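# Snap the red block flush onto the blue block

## Task

Push the red block down onto the blue block so it is fully seated, flush against it rather than resting on its studs, with both blocks left on the table. The fit is tight, so the two must be closely aligned and pressed firmly. It counts only if the blocks stay joined without the robot holding them at the end.

## Robot and tools

ROBOT. Two arms, left_arm and right_arm, face each other across a table. Each has six joints and a two-finger gripper. In every row and every per-joint list in a result, an arm's joints come in this order: waist, elbow, wrist pitch, wrist yaw, shoulder, wrist roll. Follow this order only. Stated joint ranges (rad): waist -3.054 to 3.054, shoulder 0.000 to 3.142, elbow 0.000 to 2.356, wrist pitch -1.571 to 1.571, wrist yaw -1.571 to 1.571, wrist roll -3.142 to 3.142; real ends may differ by up to 0.010 rad.

FRAME. All poses use one scene frame: origin at table centre, +z up, table surface at z = +0.020 m. left_arm's base is on the +y side, right_arm's on the -y side; the names are not image sides. The gripper's fingers point along its +x axis and close along its y axis. end_effector_position (m) is the point between the pads, 3 to 4 cm behind the tips; orientation is end_effector_quat_wxyz. Reported hand positions can be off, more at long reach.

ROW FORMAT. Every row is one flat list of 14 numbers in [-1, 1] covering both arms: left_arm's 6 joint values then its opening, then right_arm's 6 joint values then its opening. Joint values are scaled: 1.0 equals 0.9615 rad for waist, shoulder and elbow, 1.713 rad for wrist pitch, 1.767 for wrist yaw, 1.728 for wrist roll. Joint values are offsets, not poses. The opening is absolute: +1 fully open, about -0.80 where empty fingers touch, values down to -1 close no further. Closing from fully open takes at least about 0.5 s.

execute_actions(actions): a list of actions; each action is a list of up to 15 rows, one row per 1/30 s step, and a short action repeats its final row until 15 steps are done. Joint offsets in every row are relative to the joint angles at the start of that action (for the first action, the angles in the latest reported state), not to the previous row. An action that would push a joint more than 0.010 rad beyond its range end is rejected for both arms; a malformed action, or a first action failing that check, rejects the whole call. An empty list just returns the current state and images. "joint sent to its limit" means a joint was stopped at its end.

move(target, speed, blocking): target is one 14-number row as above; its joint offsets are relative to the Joint positions in the most recent result that listed them. All joints travel together so each finishes at the same time; the path lasts 0.5 to 10 s and is cut off at 10 s. speed (rad/s, 0.01 to 2, default 0.5) is the top speed of the joint with the longest way to go. Openings are applied at the start. Moves ignore obstacles and the other arm. Faster moves and targets set deeper past a contact press harder. The result adds a move: line with the ending (done, off_target, moving, held, fault), limits=held or limits=none, and each arm's joint farthest from target. blocking=false returns after 0.5 s while the arm continues; then use wait or stop before any other motion command. To keep pressing as hard as now, send offsets equal to Joint targets minus Joint positions.

wait(seconds): 0 to 10; robot holds its last command, a running move continues. stop(): brakes a running move; it needs distance to brake. zoom_image(camera, region): region [x0, y0, x1, y1] in pixels of that camera's last full image, at most 504 by 504. Cameras: cam_head_left, cam_head_right, cam_high, cam_low, cam_left_wrist, cam_right_wrist, all 504x504, with calibration given in the session. finished_scene(scene): pass the current scene number; it ends the scene irreversibly and reports success.

RESULTS. Joint positions and velocities: per arm, six joints (rad, rad/s) then pad gap (m; 0.088 fully open). grip_measured is the opening on the command scale; it can be off by about 1 mm and reads narrower by up to 0.061 while squeezing hard. To hold a part, command about 0.07 below grip_measured. Joint targets shows what joints are being driven toward. Joint torques and External joint torques are noisy estimates; step readings list joint angles at some steps, with HELD marking blocked steps. "joint command not followed" means a clearance check altered targets.

MOTION LIMITS. Each joint's target is kept within a lead of its measured angle (0.211 rad waist/shoulder/elbow, 0.213 wrist pitch, 0.267 wrist yaw, 0.228 wrist roll), and targets moving the gripper over 70 mm away are scaled back, so big motions need several actions. Friction may stop joints short or ignore tiny turns; verify after moving.

AVOID. Knocking anything off the table fails the task. Avoid drops, slips, slamming, hard or very hard pushes, and arm-to-arm contact. Load limits (N m): waist 16.6, shoulder 20.6, elbow 20.5, wrist pitch 5.42, wrist yaw 5.4, wrist roll 5.07; reaching one stops that arm for 10 s. Holding loads heats motors: MOTOR HOT from 50 °C, and at 95 °C an OVER-TEMPERATURE FAULT holds the arm and may cut power. Held parts or loose objects may be briefly disturbed. The robot keeps its last command between calls. Press firmly but in a controlled way, then release and confirm the blocks stay joined.

Each tool is called after "Call:" as name(argument=value, ...), one argument or row to a line, values as JSON.

## Session

Call:
execute_actions(
  actions=[],
)

Scene clock: 0.00 s.
left_arm: end_effector_position=(+0.2686, +0.5029, +0.1249) grip_measured=+0.994 end_effector_quat_wxyz=(+0.434, +0.565, +0.411, -0.568) end_effector_velocity=(+0.001, +0.000, +0.000) end_effector_angular_velocity=(+0.008, -0.006, +0.005) | right_arm: end_effector_position=(+0.1776, -0.2694, +0.3264) grip_measured=+1.000 end_effector_quat_wxyz=(+0.422, +0.682, +0.408, -0.438) end_effector_velocity=(-0.000, -0.003, -0.001) end_effector_angular_velocity=(-0.012, -0.001, +0.002)
Joint names: [waist, elbow, wrist pitch, wrist yaw, shoulder, wrist roll]
Joint positions: left_arm=[ 1.111  1.258 -1.018  0.03   1.798  1.949  0.088] | right_arm=[-1.151  1.459 -1.371  0.054  1.316  2.597  0.088]
Joint velocities: left_arm=[-0.002 -0.002  0.007 -0.007 -0.002 -0.007 -0.   ] | right_arm=[-0.002 -0.002 -0.007  0.007 -0.002 -0.007  0.   ]
Joint torques (N m, as the arm reports them, + toward a larger angle): no reading
External joint torques (N m, as the arm's controller estimates them; a push from outside toward a larger angle lowers the number): no reading
Motor temperatures (°C, as the motors report them): left_arm=[21 22 24 23 21 23] | right_arm=[22 23 21 23 23 23]
Heat: left arm: hottest wrist pitch 24 °C (+0.0 °C/min); right arm: hottest shoulder 23 °C (+0.0 °C/min).
Joint targets: left_arm=[1.111 1.258 -1.018 0.030 1.798 1.949] | right_arm=[-1.151 1.459 -1.371 0.054 1.316 2.597]

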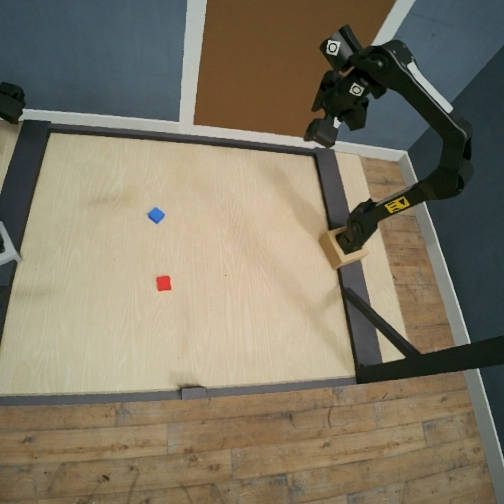

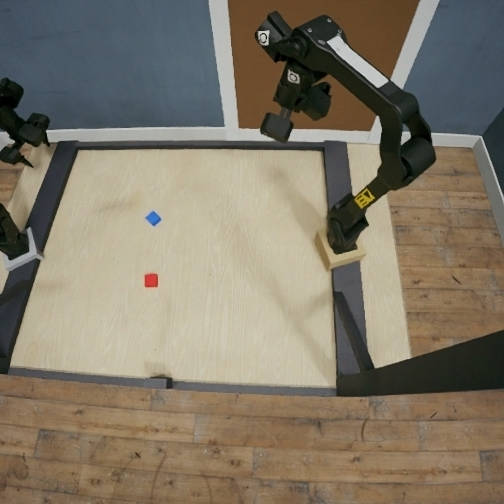

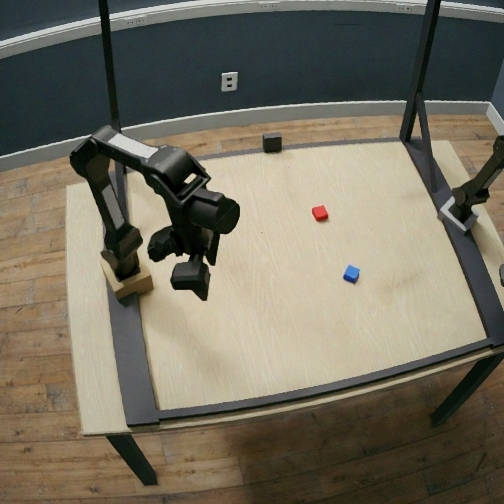

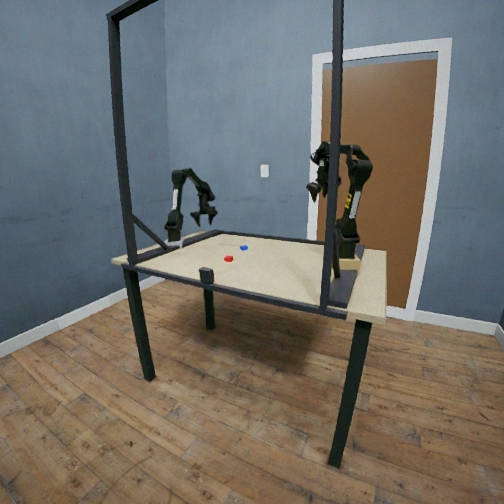

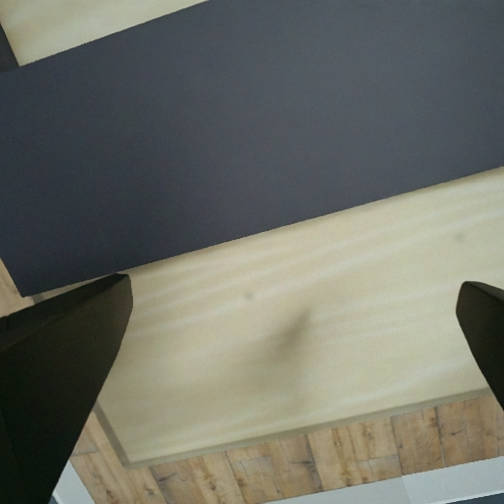

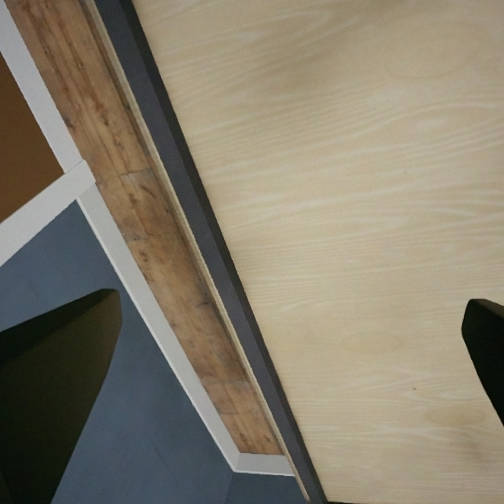

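Call:
zoom_image(
  camera="cam_head_left",
  region=[120,190,220,310],
)

Call:
zoom_image(
  camera="cam_high",
  region=[290,190,390,300],
)

Region (120, 190, 220, 310) of cam_head_left's 504x504 image, scaled by 4.200, with more detail than that image has.

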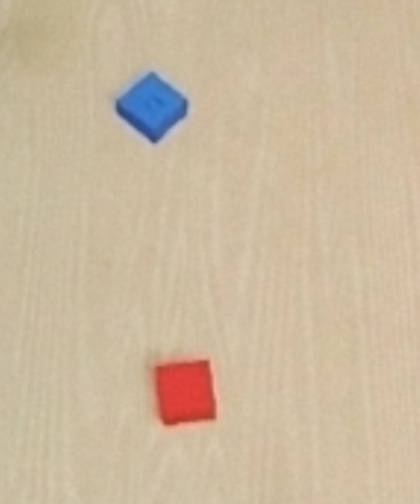

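Region (290, 190, 390, 300) of cam_high's 504x504 image, scaled by 4.582, with more detail than that image has; it fills the left 458 columns of this view, and the rest is white.

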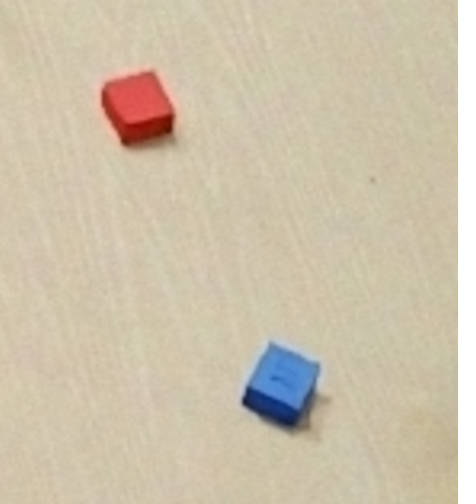

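Call:
move(
  target=[0,0,0,0,0,0,1,1,0.594,0.032,-0.03,1,-0.481,1],
  speed=1,
)

Call:
move(
  target=[0,0,0,0,0,0,1,0.4,0,0,0,0.008,0,1],
  speed=1,
)

Scene clock: 18.83 s.
left_arm: end_effector_position=(+0.2686, +0.5029, +0.1249) grip_measured=+0.994 end_effector_quat_wxyz=(+0.434, +0.565, +0.411, -0.568) end_effector_velocity=(-0.002, +0.000, +0.000) end_effector_angular_velocity=(+0.007, +0.008, +0.005) | right_arm: end_effector_position=(-0.0775, -0.0003, +0.1665) grip_measured=+1.000 end_effector_quat_wxyz=(+0.707, +0.029, +0.706, -0.021) end_effector_velocity=(+0.003, -0.003, -0.001) end_effector_angular_velocity=(-0.011, -0.009, +0.005)
Joint names: [waist, elbow, wrist pitch, wrist yaw, shoulder, wrist roll]
Joint positions: left_arm=[ 1.111  1.258 -1.018  0.03   1.798  1.949  0.088] | right_arm=[-0.19   2.019 -1.318  0.003  2.262  1.772  0.088]
Joint velocities: left_arm=[-0.002 -0.002 -0.007 -0.007 -0.002 -0.007  0.   ] | right_arm=[-0.002 -0.007 -0.007  0.007 -0.002 -0.007  0.   ]
Joint torques (N m, as the arm reports them, + toward a larger angle): left_arm=[-0.07  6.54  0.28  0.04 -7.5   0.  ] | right_arm=[ 0.03  6.63  0.38 -0.01 -8.58 -0.18]
External joint torques (N m, as the arm's controller estimates them; a push from outside toward a larger angle lowers the number): left_arm=[-0.04  1.05 -0.01 -0.04 -0.27  0.01] | right_arm=[ 0.05  1.24  0.1  -0.07  1.42 -0.18]
Motor temperatures (°C, as the motors report them): left_arm=[21 23 24 23 23 23] | right_arm=[22 25 22 23 24 23]
Heat: left arm: hottest wrist pitch 24 °C (+0.0 °C/min); right arm: hottest elbow 25 °C (+6.4 °C/min).
Joint targets: left_arm=[1.111 1.258 -1.018 0.030 1.798 1.949] | right_arm=[-0.189 2.030 -1.316 0.001 2.278 1.766]
move: off_target (right_arm); limits=none; left_arm: farthest joint: the waist, 0.000 radians from its target (0.000 radians at the start); right_arm: farthest joint: the shoulder, 0.016 radians from its target (0.961 radians at the start)
camera_calibration (this result's frames):
cam_right_wrist: T_world_to_cam=[[-0.0478346, -0.998576, -0.0236309, 0.00972923], [-0.932053, 0.0361165, 0.360517, -0.106547], [-0.35915, 0.0392704, -0.932453, 0.20551], [0, 0, 0, 1]] pos_world=[-0.0250332, 0.00549302, 0.23027]

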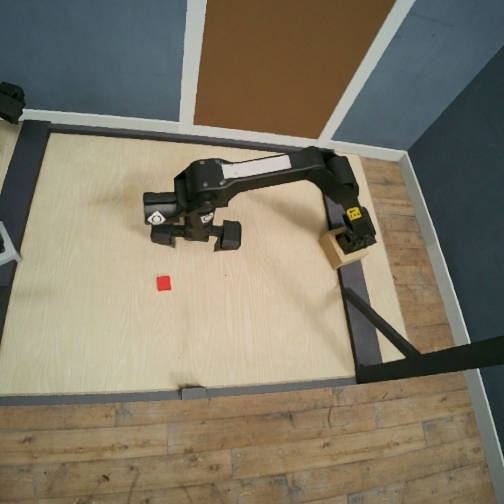

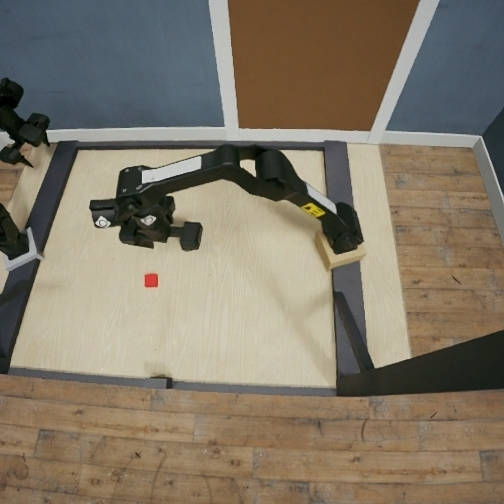

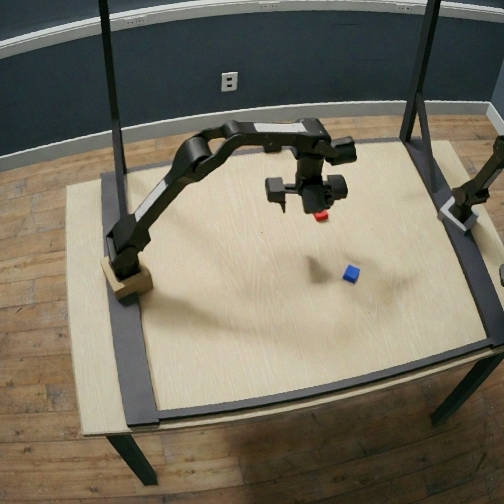

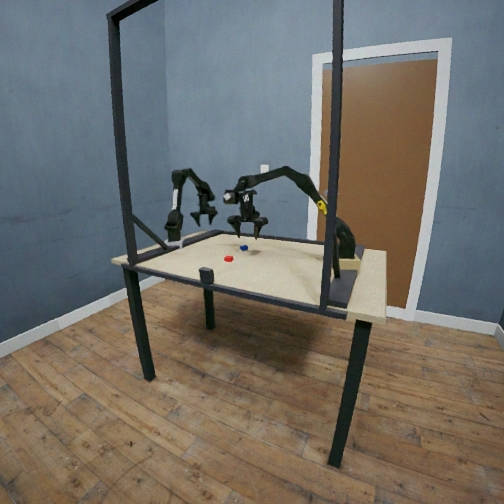

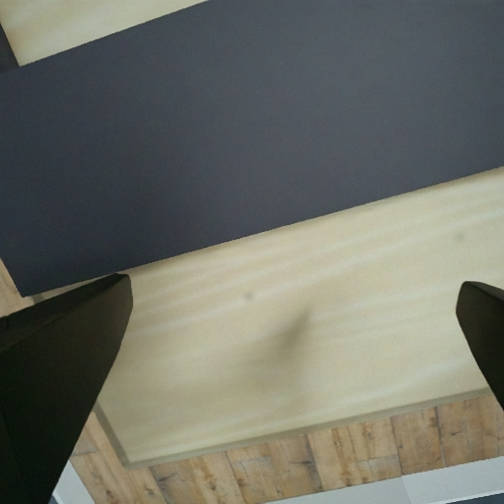

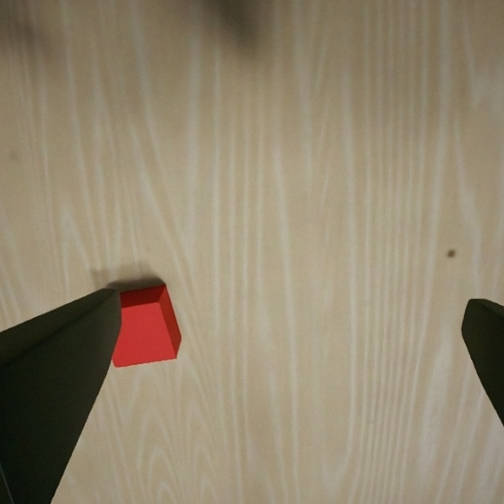

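Scene clock: 19.90 s.
left_arm: end_effector_position=(+0.2686, +0.5029, +0.1249) grip_measured=+0.994 end_effector_quat_wxyz=(+0.434, +0.565, +0.411, -0.568) end_effector_velocity=(-0.002, -0.001, +0.000) end_effector_angular_velocity=(+0.007, +0.008, -0.015) | right_arm: end_effector_position=(-0.2377, -0.0537, +0.1665) grip_measured=+1.000 end_effector_quat_wxyz=(+0.698, -0.106, +0.699, +0.114) end_effector_velocity=(+0.000, -0.001, +0.004) end_effector_angular_velocity=(-0.001, +0.008, +0.005)
Joint names: [waist, elbow, wrist pitch, wrist yaw, shoulder, wrist roll]
Joint positions: left_arm=[ 1.111  1.258 -1.018  0.03   1.798  1.949  0.088] | right_arm=[ 0.194  2.019 -1.318  0.003  2.262  1.772  0.088]
Joint velocities: left_arm=[-0.007 -0.002 -0.007 -0.007 -0.002  0.007 -0.   ] | right_arm=[-0.002  0.002 -0.007 -0.007 -0.007 -0.007  0.   ]
Joint torques (N m, as the arm reports them, + toward a larger angle): left_arm=[ 0.09  6.63  0.35  0.06 -7.74  0.03] | right_arm=[ 0.11  5.45  0.19  0.05 -9.43  0.01]
External joint torques (N m, as the arm's controller estimates them; a push from outside toward a larger angle lowers the number): left_arm=[ 0.13  1.12  0.05 -0.02 -0.52  0.03] | right_arm=[ 0.03 -0.1  -0.12 -0.01  0.83  0.02]
Motor temperatures (°C, as the motors report them): left_arm=[21 23 24 23 23 23] | right_arm=[22 25 22 23 24 23]
Heat: left arm: hottest wrist pitch 24 °C (+0.0 °C/min); right arm: hottest elbow 25 °C (+6.0 °C/min).
Joint targets: left_arm=[1.111 1.258 -1.018 0.030 1.798 1.949] | right_arm=[0.195 2.019 -1.318 0.003 2.269 1.772]
move: done; limits=none; left_arm: farthest joint: the waist, 0.000 radians from its target (0.000 radians at the start); right_arm: farthest joint: the shoulder, 0.008 radians from its target (0.008 radians at the start)
camera_calibration (this result's frames):
cam_right_wrist: T_world_to_cam=[[0.329525, -0.943851, -0.0236309, 0.0414472], [-0.87778, -0.315484, 0.360517, -0.259899], [-0.347729, -0.0980567, -0.932453, 0.145415], [0, 0, 0, 1]] pos_world=[-0.191227, -0.0286152, 0.23027]

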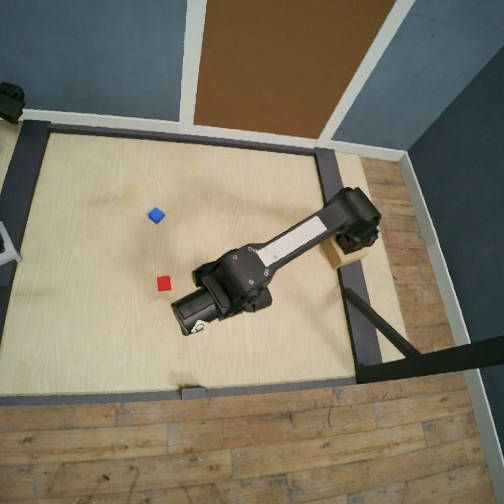

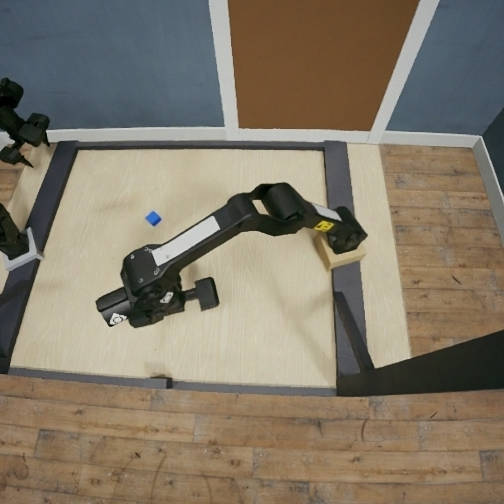

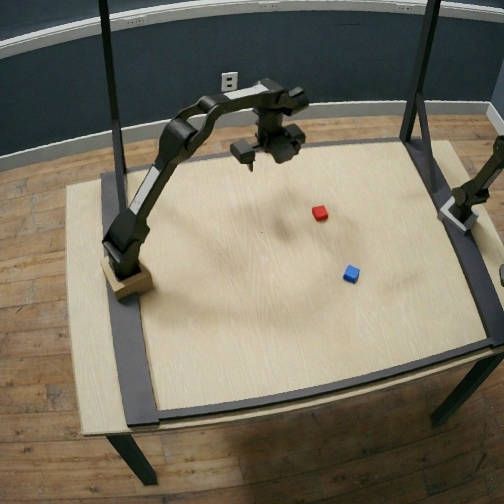

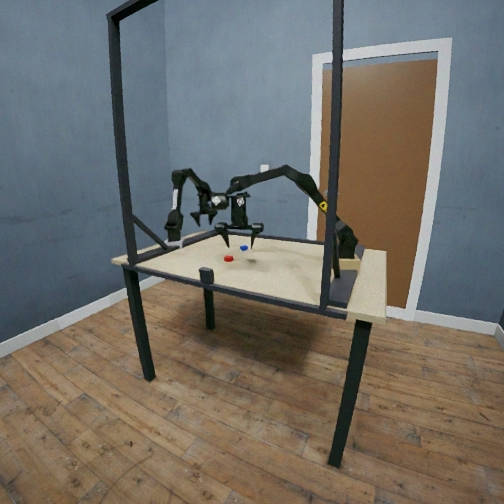

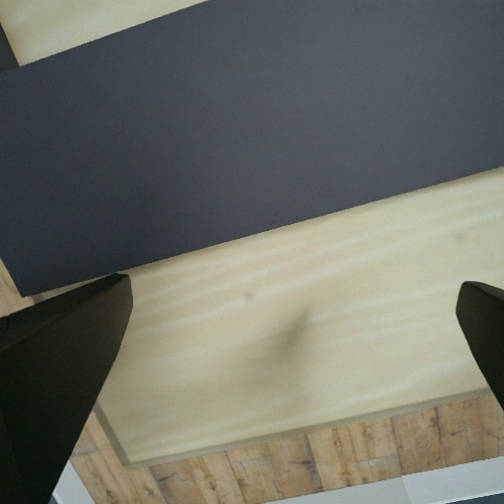

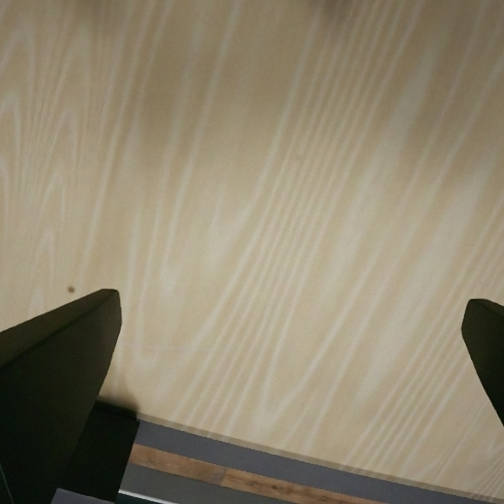

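Call:
move(
  target=[-1,0.3,-0.148,-0.017,0,-0.417,1,0,-0.8,0,0,-1,0,1],
  speed=1.2,
)

Call:
move(
  target=[-0.951,0.31,0,0,0.353,0,1,0,0,0,0,-0.3,0,1],
  speed=1.2,
)

Scene clock: 32.20 s.
left_arm: end_effector_position=(+0.1655, +0.2185, +0.1935) grip_measured=+0.994 end_effector_quat_wxyz=(+0.366, +0.614, +0.338, -0.612) end_effector_velocity=(-0.003, +0.004, -0.000) end_effector_angular_velocity=(+0.021, +0.009, +0.020) | right_arm: end_effector_position=(-0.1396, -0.2273, +0.2695) grip_measured=+1.000 end_effector_quat_wxyz=(+0.672, -0.044, +0.718, +0.175) end_effector_velocity=(+0.001, -0.003, -0.002) end_effector_angular_velocity=(-0.013, -0.001, +0.006)
Joint names: [waist, elbow, wrist pitch, wrist yaw, shoulder, wrist roll]
Joint positions: left_arm=[ 0.153  1.534 -1.269  0.005  1.798  1.232  0.088] | right_arm=[ 0.194  1.257 -1.318  0.003  1.313  1.772  0.088]
Joint velocities: left_arm=[-0.002 -0.002 -0.022 -0.007 -0.002 -0.022 -0.   ] | right_arm=[-0.002 -0.007 -0.007 -0.007 -0.002 -0.007  0.   ]
Joint torques (N m, as the arm reports them, + toward a larger angle): left_arm=[-0.05  8.62  0.21 -0.16 -8.12 -0.11] | right_arm=[ 0.01  4.95  0.56  0.05 -5.33 -0.01]
External joint torques (N m, as the arm's controller estimates them; a push from outside toward a larger angle lowers the number): left_arm=[-0.09  2.81 -0.16 -0.22 -0.59 -0.11] | right_arm=[-0.01 -0.64 -0.02 -0.01 -1.58  0.  ]
Motor temperatures (°C, as the motors report them): left_arm=[21 24 24 23 25 23] | right_arm=[22 26 22 23 27 23]
Heat: left arm: hottest shoulder 25 °C (+1.9 °C/min); right arm: hottest shoulder 27 °C (+7.5 °C/min).
Joint targets: left_arm=[0.149 1.547 -1.271 -0.000 1.798 1.229] | right_arm=[0.194 1.250 -1.318 0.003 1.300 1.772]
move: off_target (left_arm, right_arm); limits=none; left_arm: farthest joint: the elbow, 0.012 radians from its target (0.288 radians at the start); right_arm: farthest joint: the shoulder, 0.012 radians from its target (0.961 radians at the start)
camera_calibration (this result's frames):
cam_left_wrist: T_world_to_cam=[[-0.859647, 0.50418, -0.082515, 0.0551497], [0.44296, 0.816035, 0.371313, -0.301818], [0.254544, 0.282648, -0.924834, 0.150598], [0, 0, 0, 1]] pos_world=[0.142769, 0.175923, 0.255898]
cam_right_wrist: T_world_to_cam=[[0.318932, -0.925108, -0.206051, -0.100365], [-0.843468, -0.376195, 0.383457, -0.280864], [-0.432255, 0.0515009, -0.90028, 0.272061], [0, 0, 0, 1]] pos_world=[-0.0872906, -0.212519, 0.33195]

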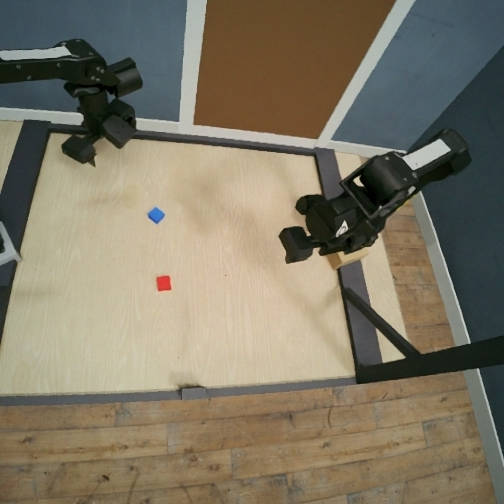

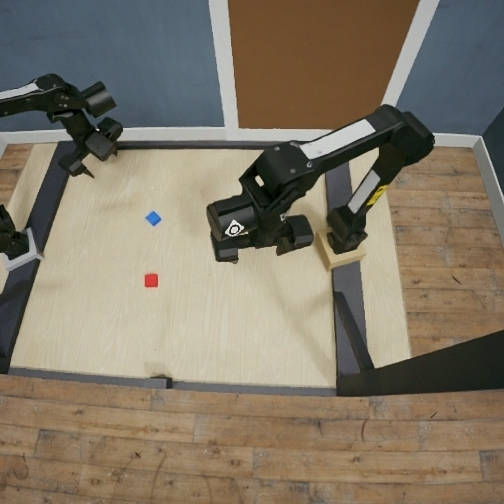

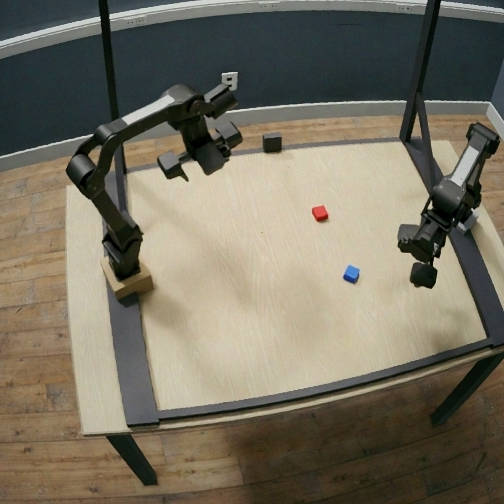

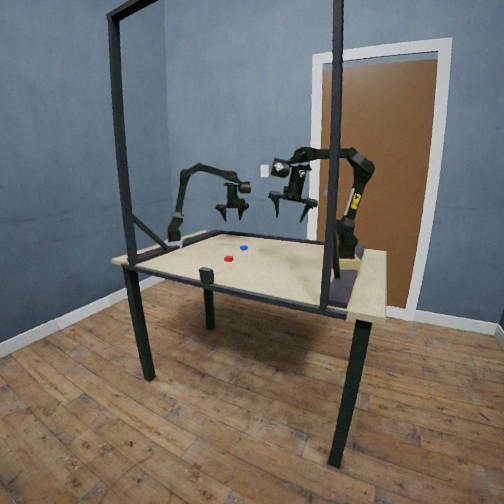

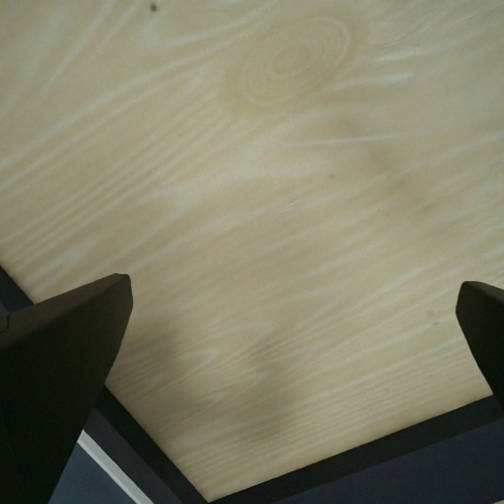

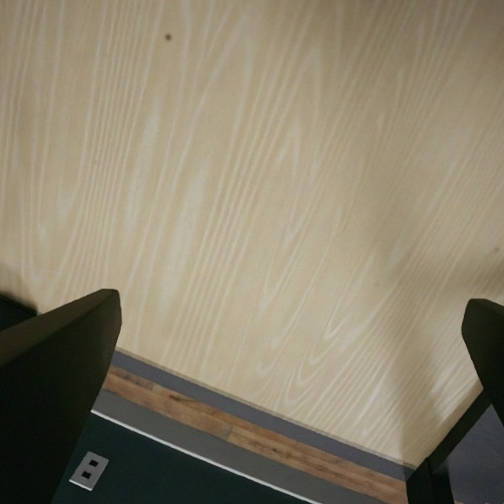

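Scene clock: 33.67 s.
left_arm: end_effector_position=(-0.1397, +0.0772, +0.1517) grip_measured=+0.994 end_effector_quat_wxyz=(+0.046, +0.704, +0.046, -0.707) end_effector_velocity=(+0.000, +0.001, -0.000) end_effector_angular_velocity=(+0.005, -0.009, -0.039) | right_arm: end_effector_position=(-0.1234, -0.2559, +0.3277) grip_measured=+1.000 end_effector_quat_wxyz=(+0.621, +0.050, +0.736, +0.264) end_effector_velocity=(+0.000, -0.002, +0.001) end_effector_angular_velocity=(-0.004, +0.002, +0.007)
Joint names: [waist, elbow, wrist pitch, wrist yaw, shoulder, wrist roll]
Joint positions: left_arm=[-0.759  1.82  -1.269  0.005  2.121  1.232  0.088] | right_arm=[ 0.194  1.257 -1.318  0.003  1.033  1.772  0.088]
Joint velocities: left_arm=[-0.002  0.002 -0.007 -0.007  0.002  0.037 -0.   ] | right_arm=[-0.002  0.002 -0.007 -0.007 -0.002 -0.007  0.   ]
Joint torques (N m, as the arm reports them, + toward a larger angle): left_arm=[-0.27  8.44  0.3   0.09 -8.44  0.02] | right_arm=[ 0.01  5.69  0.98  0.05 -2.93 -0.02]
External joint torques (N m, as the arm's controller estimates them; a push from outside toward a larger angle lowers the number): left_arm=[-0.31  2.62 -0.01  0.03  1.48  0.02] | right_arm=[ 0.02  0.18 -0.01 -0.01 -1.16  0.01]
Motor temperatures (°C, as the motors report them): left_arm=[21 24 24 23 25 23] | right_arm=[22 26 22 23 27 23]
Heat: left arm: hottest shoulder 25 °C (+1.8 °C/min); right arm: hottest shoulder 27 °C (+7.1 °C/min).
Joint targets: left_arm=[-0.761 1.832 -1.269 0.005 2.137 1.232] | right_arm=[0.194 1.257 -1.318 0.003 1.024 1.772]
move: off_target (left_arm); limits=none; left_arm: farthest joint: the shoulder, 0.016 radians from its target (0.339 radians at the start); right_arm: farthest joint: the shoulder, 0.008 radians from its target (0.288 radians at the start)
camera_calibration (this result's frames):
cam_left_wrist: T_world_to_cam=[[-0.126589, 0.990827, -0.0473018, -0.0799861], [0.913574, 0.135032, 0.383601, 0.0806092], [0.386469, 0.00534598, -0.922287, 0.269019], [0, 0, 0, 1]] pos_world=[-0.187735, 0.0669294, 0.213407]
cam_right_wrist: T_world_to_cam=[[0.272562, -0.843061, -0.463636, -0.0202829], [-0.789724, -0.471288, 0.392713, -0.321044], [-0.549587, 0.259107, -0.794241, 0.336811], [0, 0, 0, 1]] pos_world=[-0.0629009, -0.255674, 0.384183]

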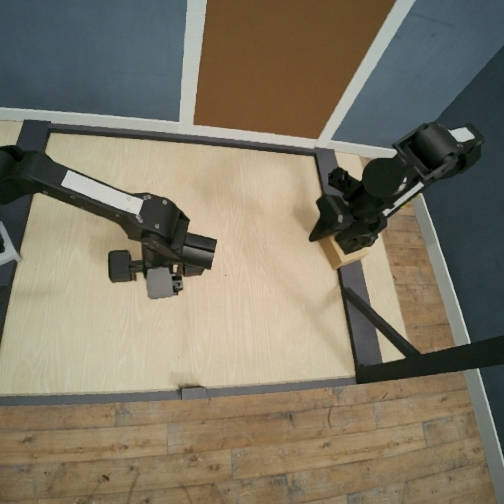

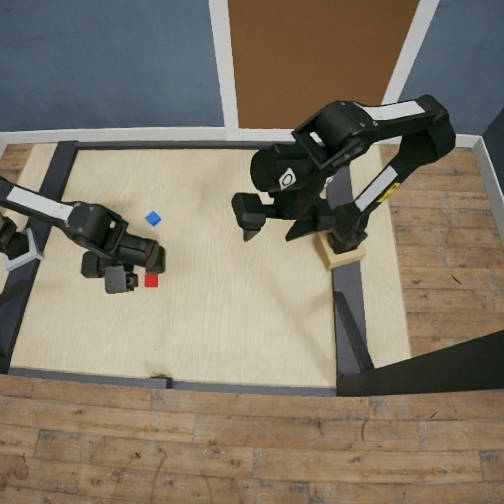

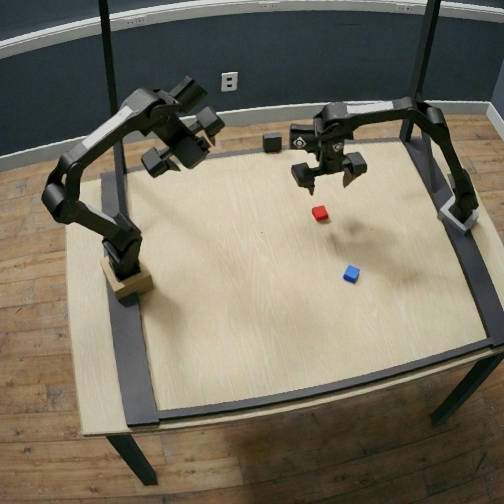

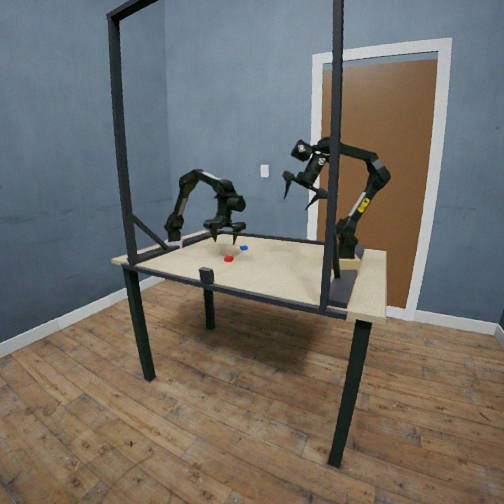

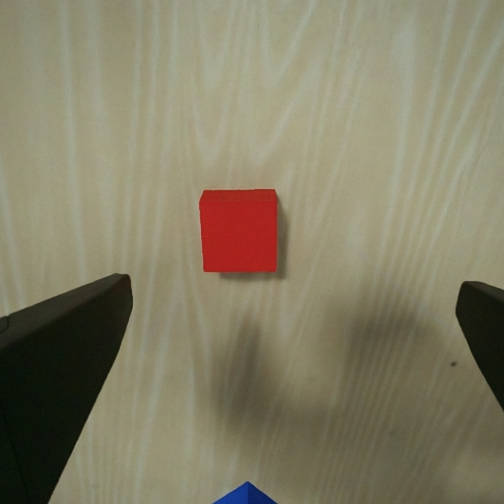

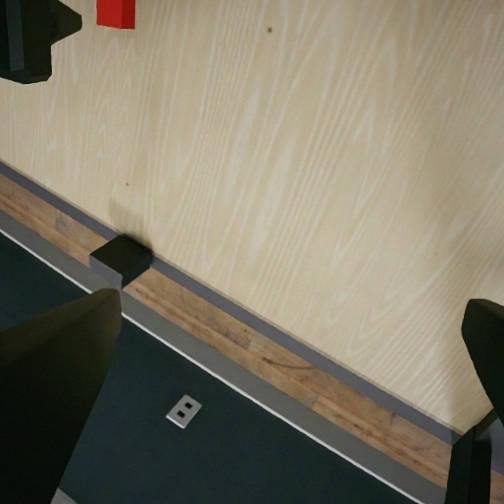

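Call:
move(
  target=[0.047,-0.115,0.113,0,0.108,0.025,1,0,0,0,0,0,0,1],
)

Scene clock: 40.30 s.
left_arm: end_effector_position=(-0.1249, +0.0614, +0.0910) grip_measured=+0.994 end_effector_quat_wxyz=(+0.047, +0.704, +0.046, -0.707) end_effector_velocity=(+0.002, +0.002, +0.000) end_effector_angular_velocity=(+0.006, -0.008, +0.010) | right_arm: end_effector_position=(-0.1234, -0.2559, +0.3277) grip_measured=+1.000 end_effector_quat_wxyz=(+0.621, +0.050, +0.736, +0.264) end_effector_velocity=(+0.001, -0.002, -0.003) end_effector_angular_velocity=(-0.009, -0.009, +0.020)
Joint names: [waist, elbow, wrist pitch, wrist yaw, shoulder, wrist roll]
Joint positions: left_arm=[-0.717  1.722 -1.078  0.005  2.212  1.272  0.088] | right_arm=[ 0.194  1.257 -1.318  0.003  1.033  1.772  0.088]
Joint velocities: left_arm=[ 0.002 -0.002 -0.007 -0.007 -0.002 -0.007  0.   ] | right_arm=[-0.002 -0.007 -0.007 -0.007 -0.002 -0.022  0.   ]
Joint torques (N m, as the arm reports them, + toward a larger angle): left_arm=[ 0.28  4.79  0.51  0.06 -9.3   0.2 ] | right_arm=[ 0.01  5.68  0.99  0.04 -2.07 -0.02]
External joint torques (N m, as the arm's controller estimates them; a push from outside toward a larger angle lowers the number): left_arm=[ 0.21 -0.81  0.21  0.01  0.9   0.2 ] | right_arm=[ 0.01  0.13 -0.01 -0.01 -0.21  0.01]
Motor temperatures (°C, as the motors report them): left_arm=[21 25 24 23 25 23] | right_arm=[22 26 22 23 26 23]
Heat: left arm: hottest shoulder 25 °C (+1.5 °C/min); right arm: hottest shoulder 26 °C (+4.5 °C/min).
Joint targets: left_arm=[-0.714 1.709 -1.075 0.005 2.225 1.275] | right_arm=[0.194 1.257 -1.318 0.003 1.033 1.772]
move: off_target (left_arm); limits=none; left_arm: farthest joint: the shoulder, 0.012 radians from its target (0.103 radians at the start); right_arm: farthest joint: the waist, 0.000 radians from its target (0.000 radians at the start)
camera_calibration (this result's frames):
cam_left_wrist: T_world_to_cam=[[-0.128866, 0.990471, -0.048596, -0.0654597], [0.913334, 0.137634, 0.383246, 0.0923622], [0.386283, 0.005003, -0.922367, 0.207433], [0, 0, 0, 1]] pos_world=[-0.172921, 0.0510859, 0.152751]
cam_right_wrist: T_world_to_cam=[[0.272562, -0.843061, -0.463636, -0.0202829], [-0.789724, -0.471288, 0.392713, -0.321044], [-0.549587, 0.259107, -0.794241, 0.336811], [0, 0, 0, 1]] pos_world=[-0.0629009, -0.255674, 0.384183]

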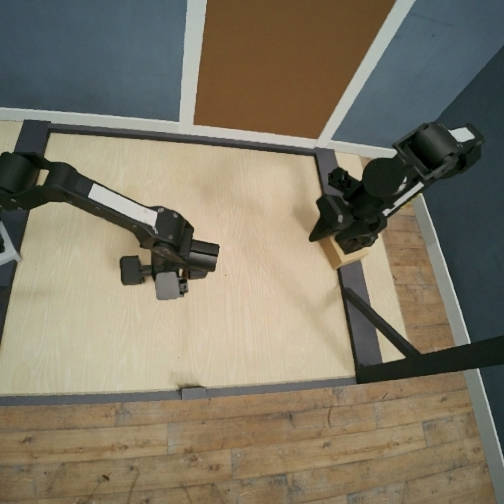

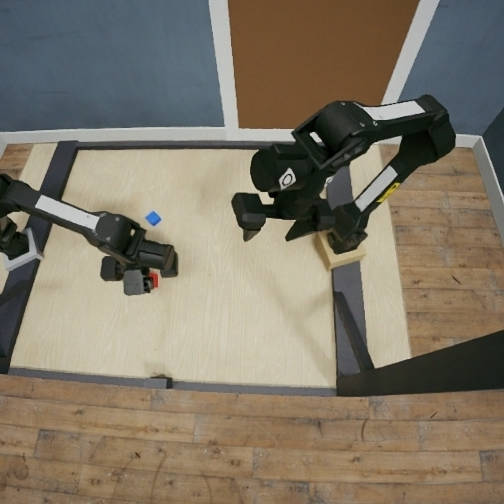

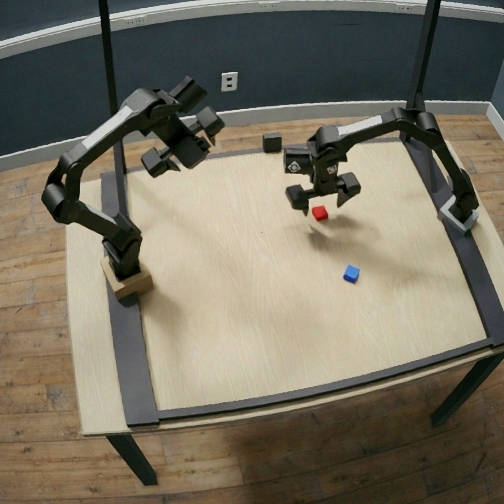

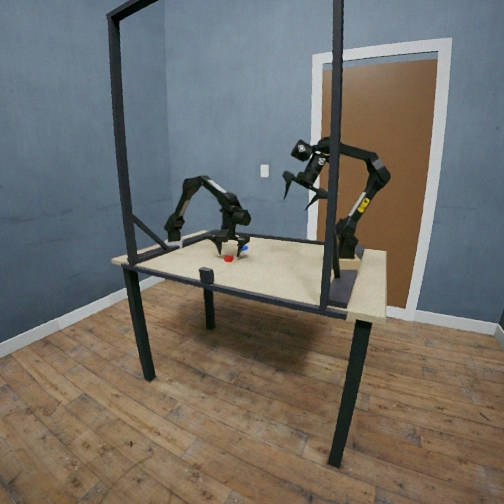

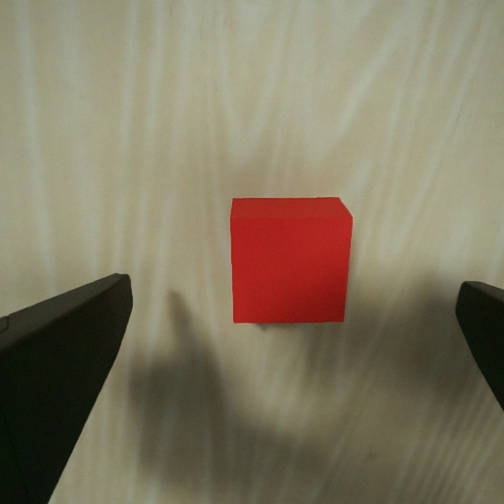

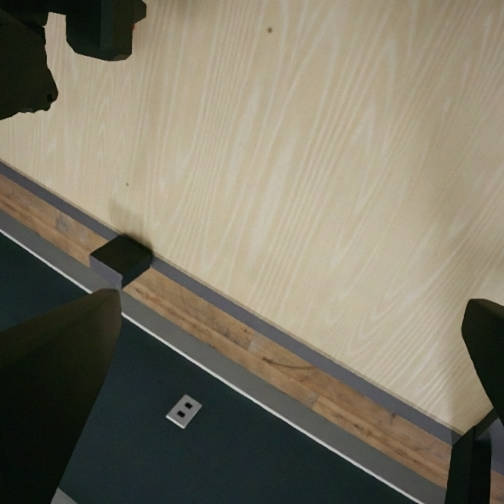

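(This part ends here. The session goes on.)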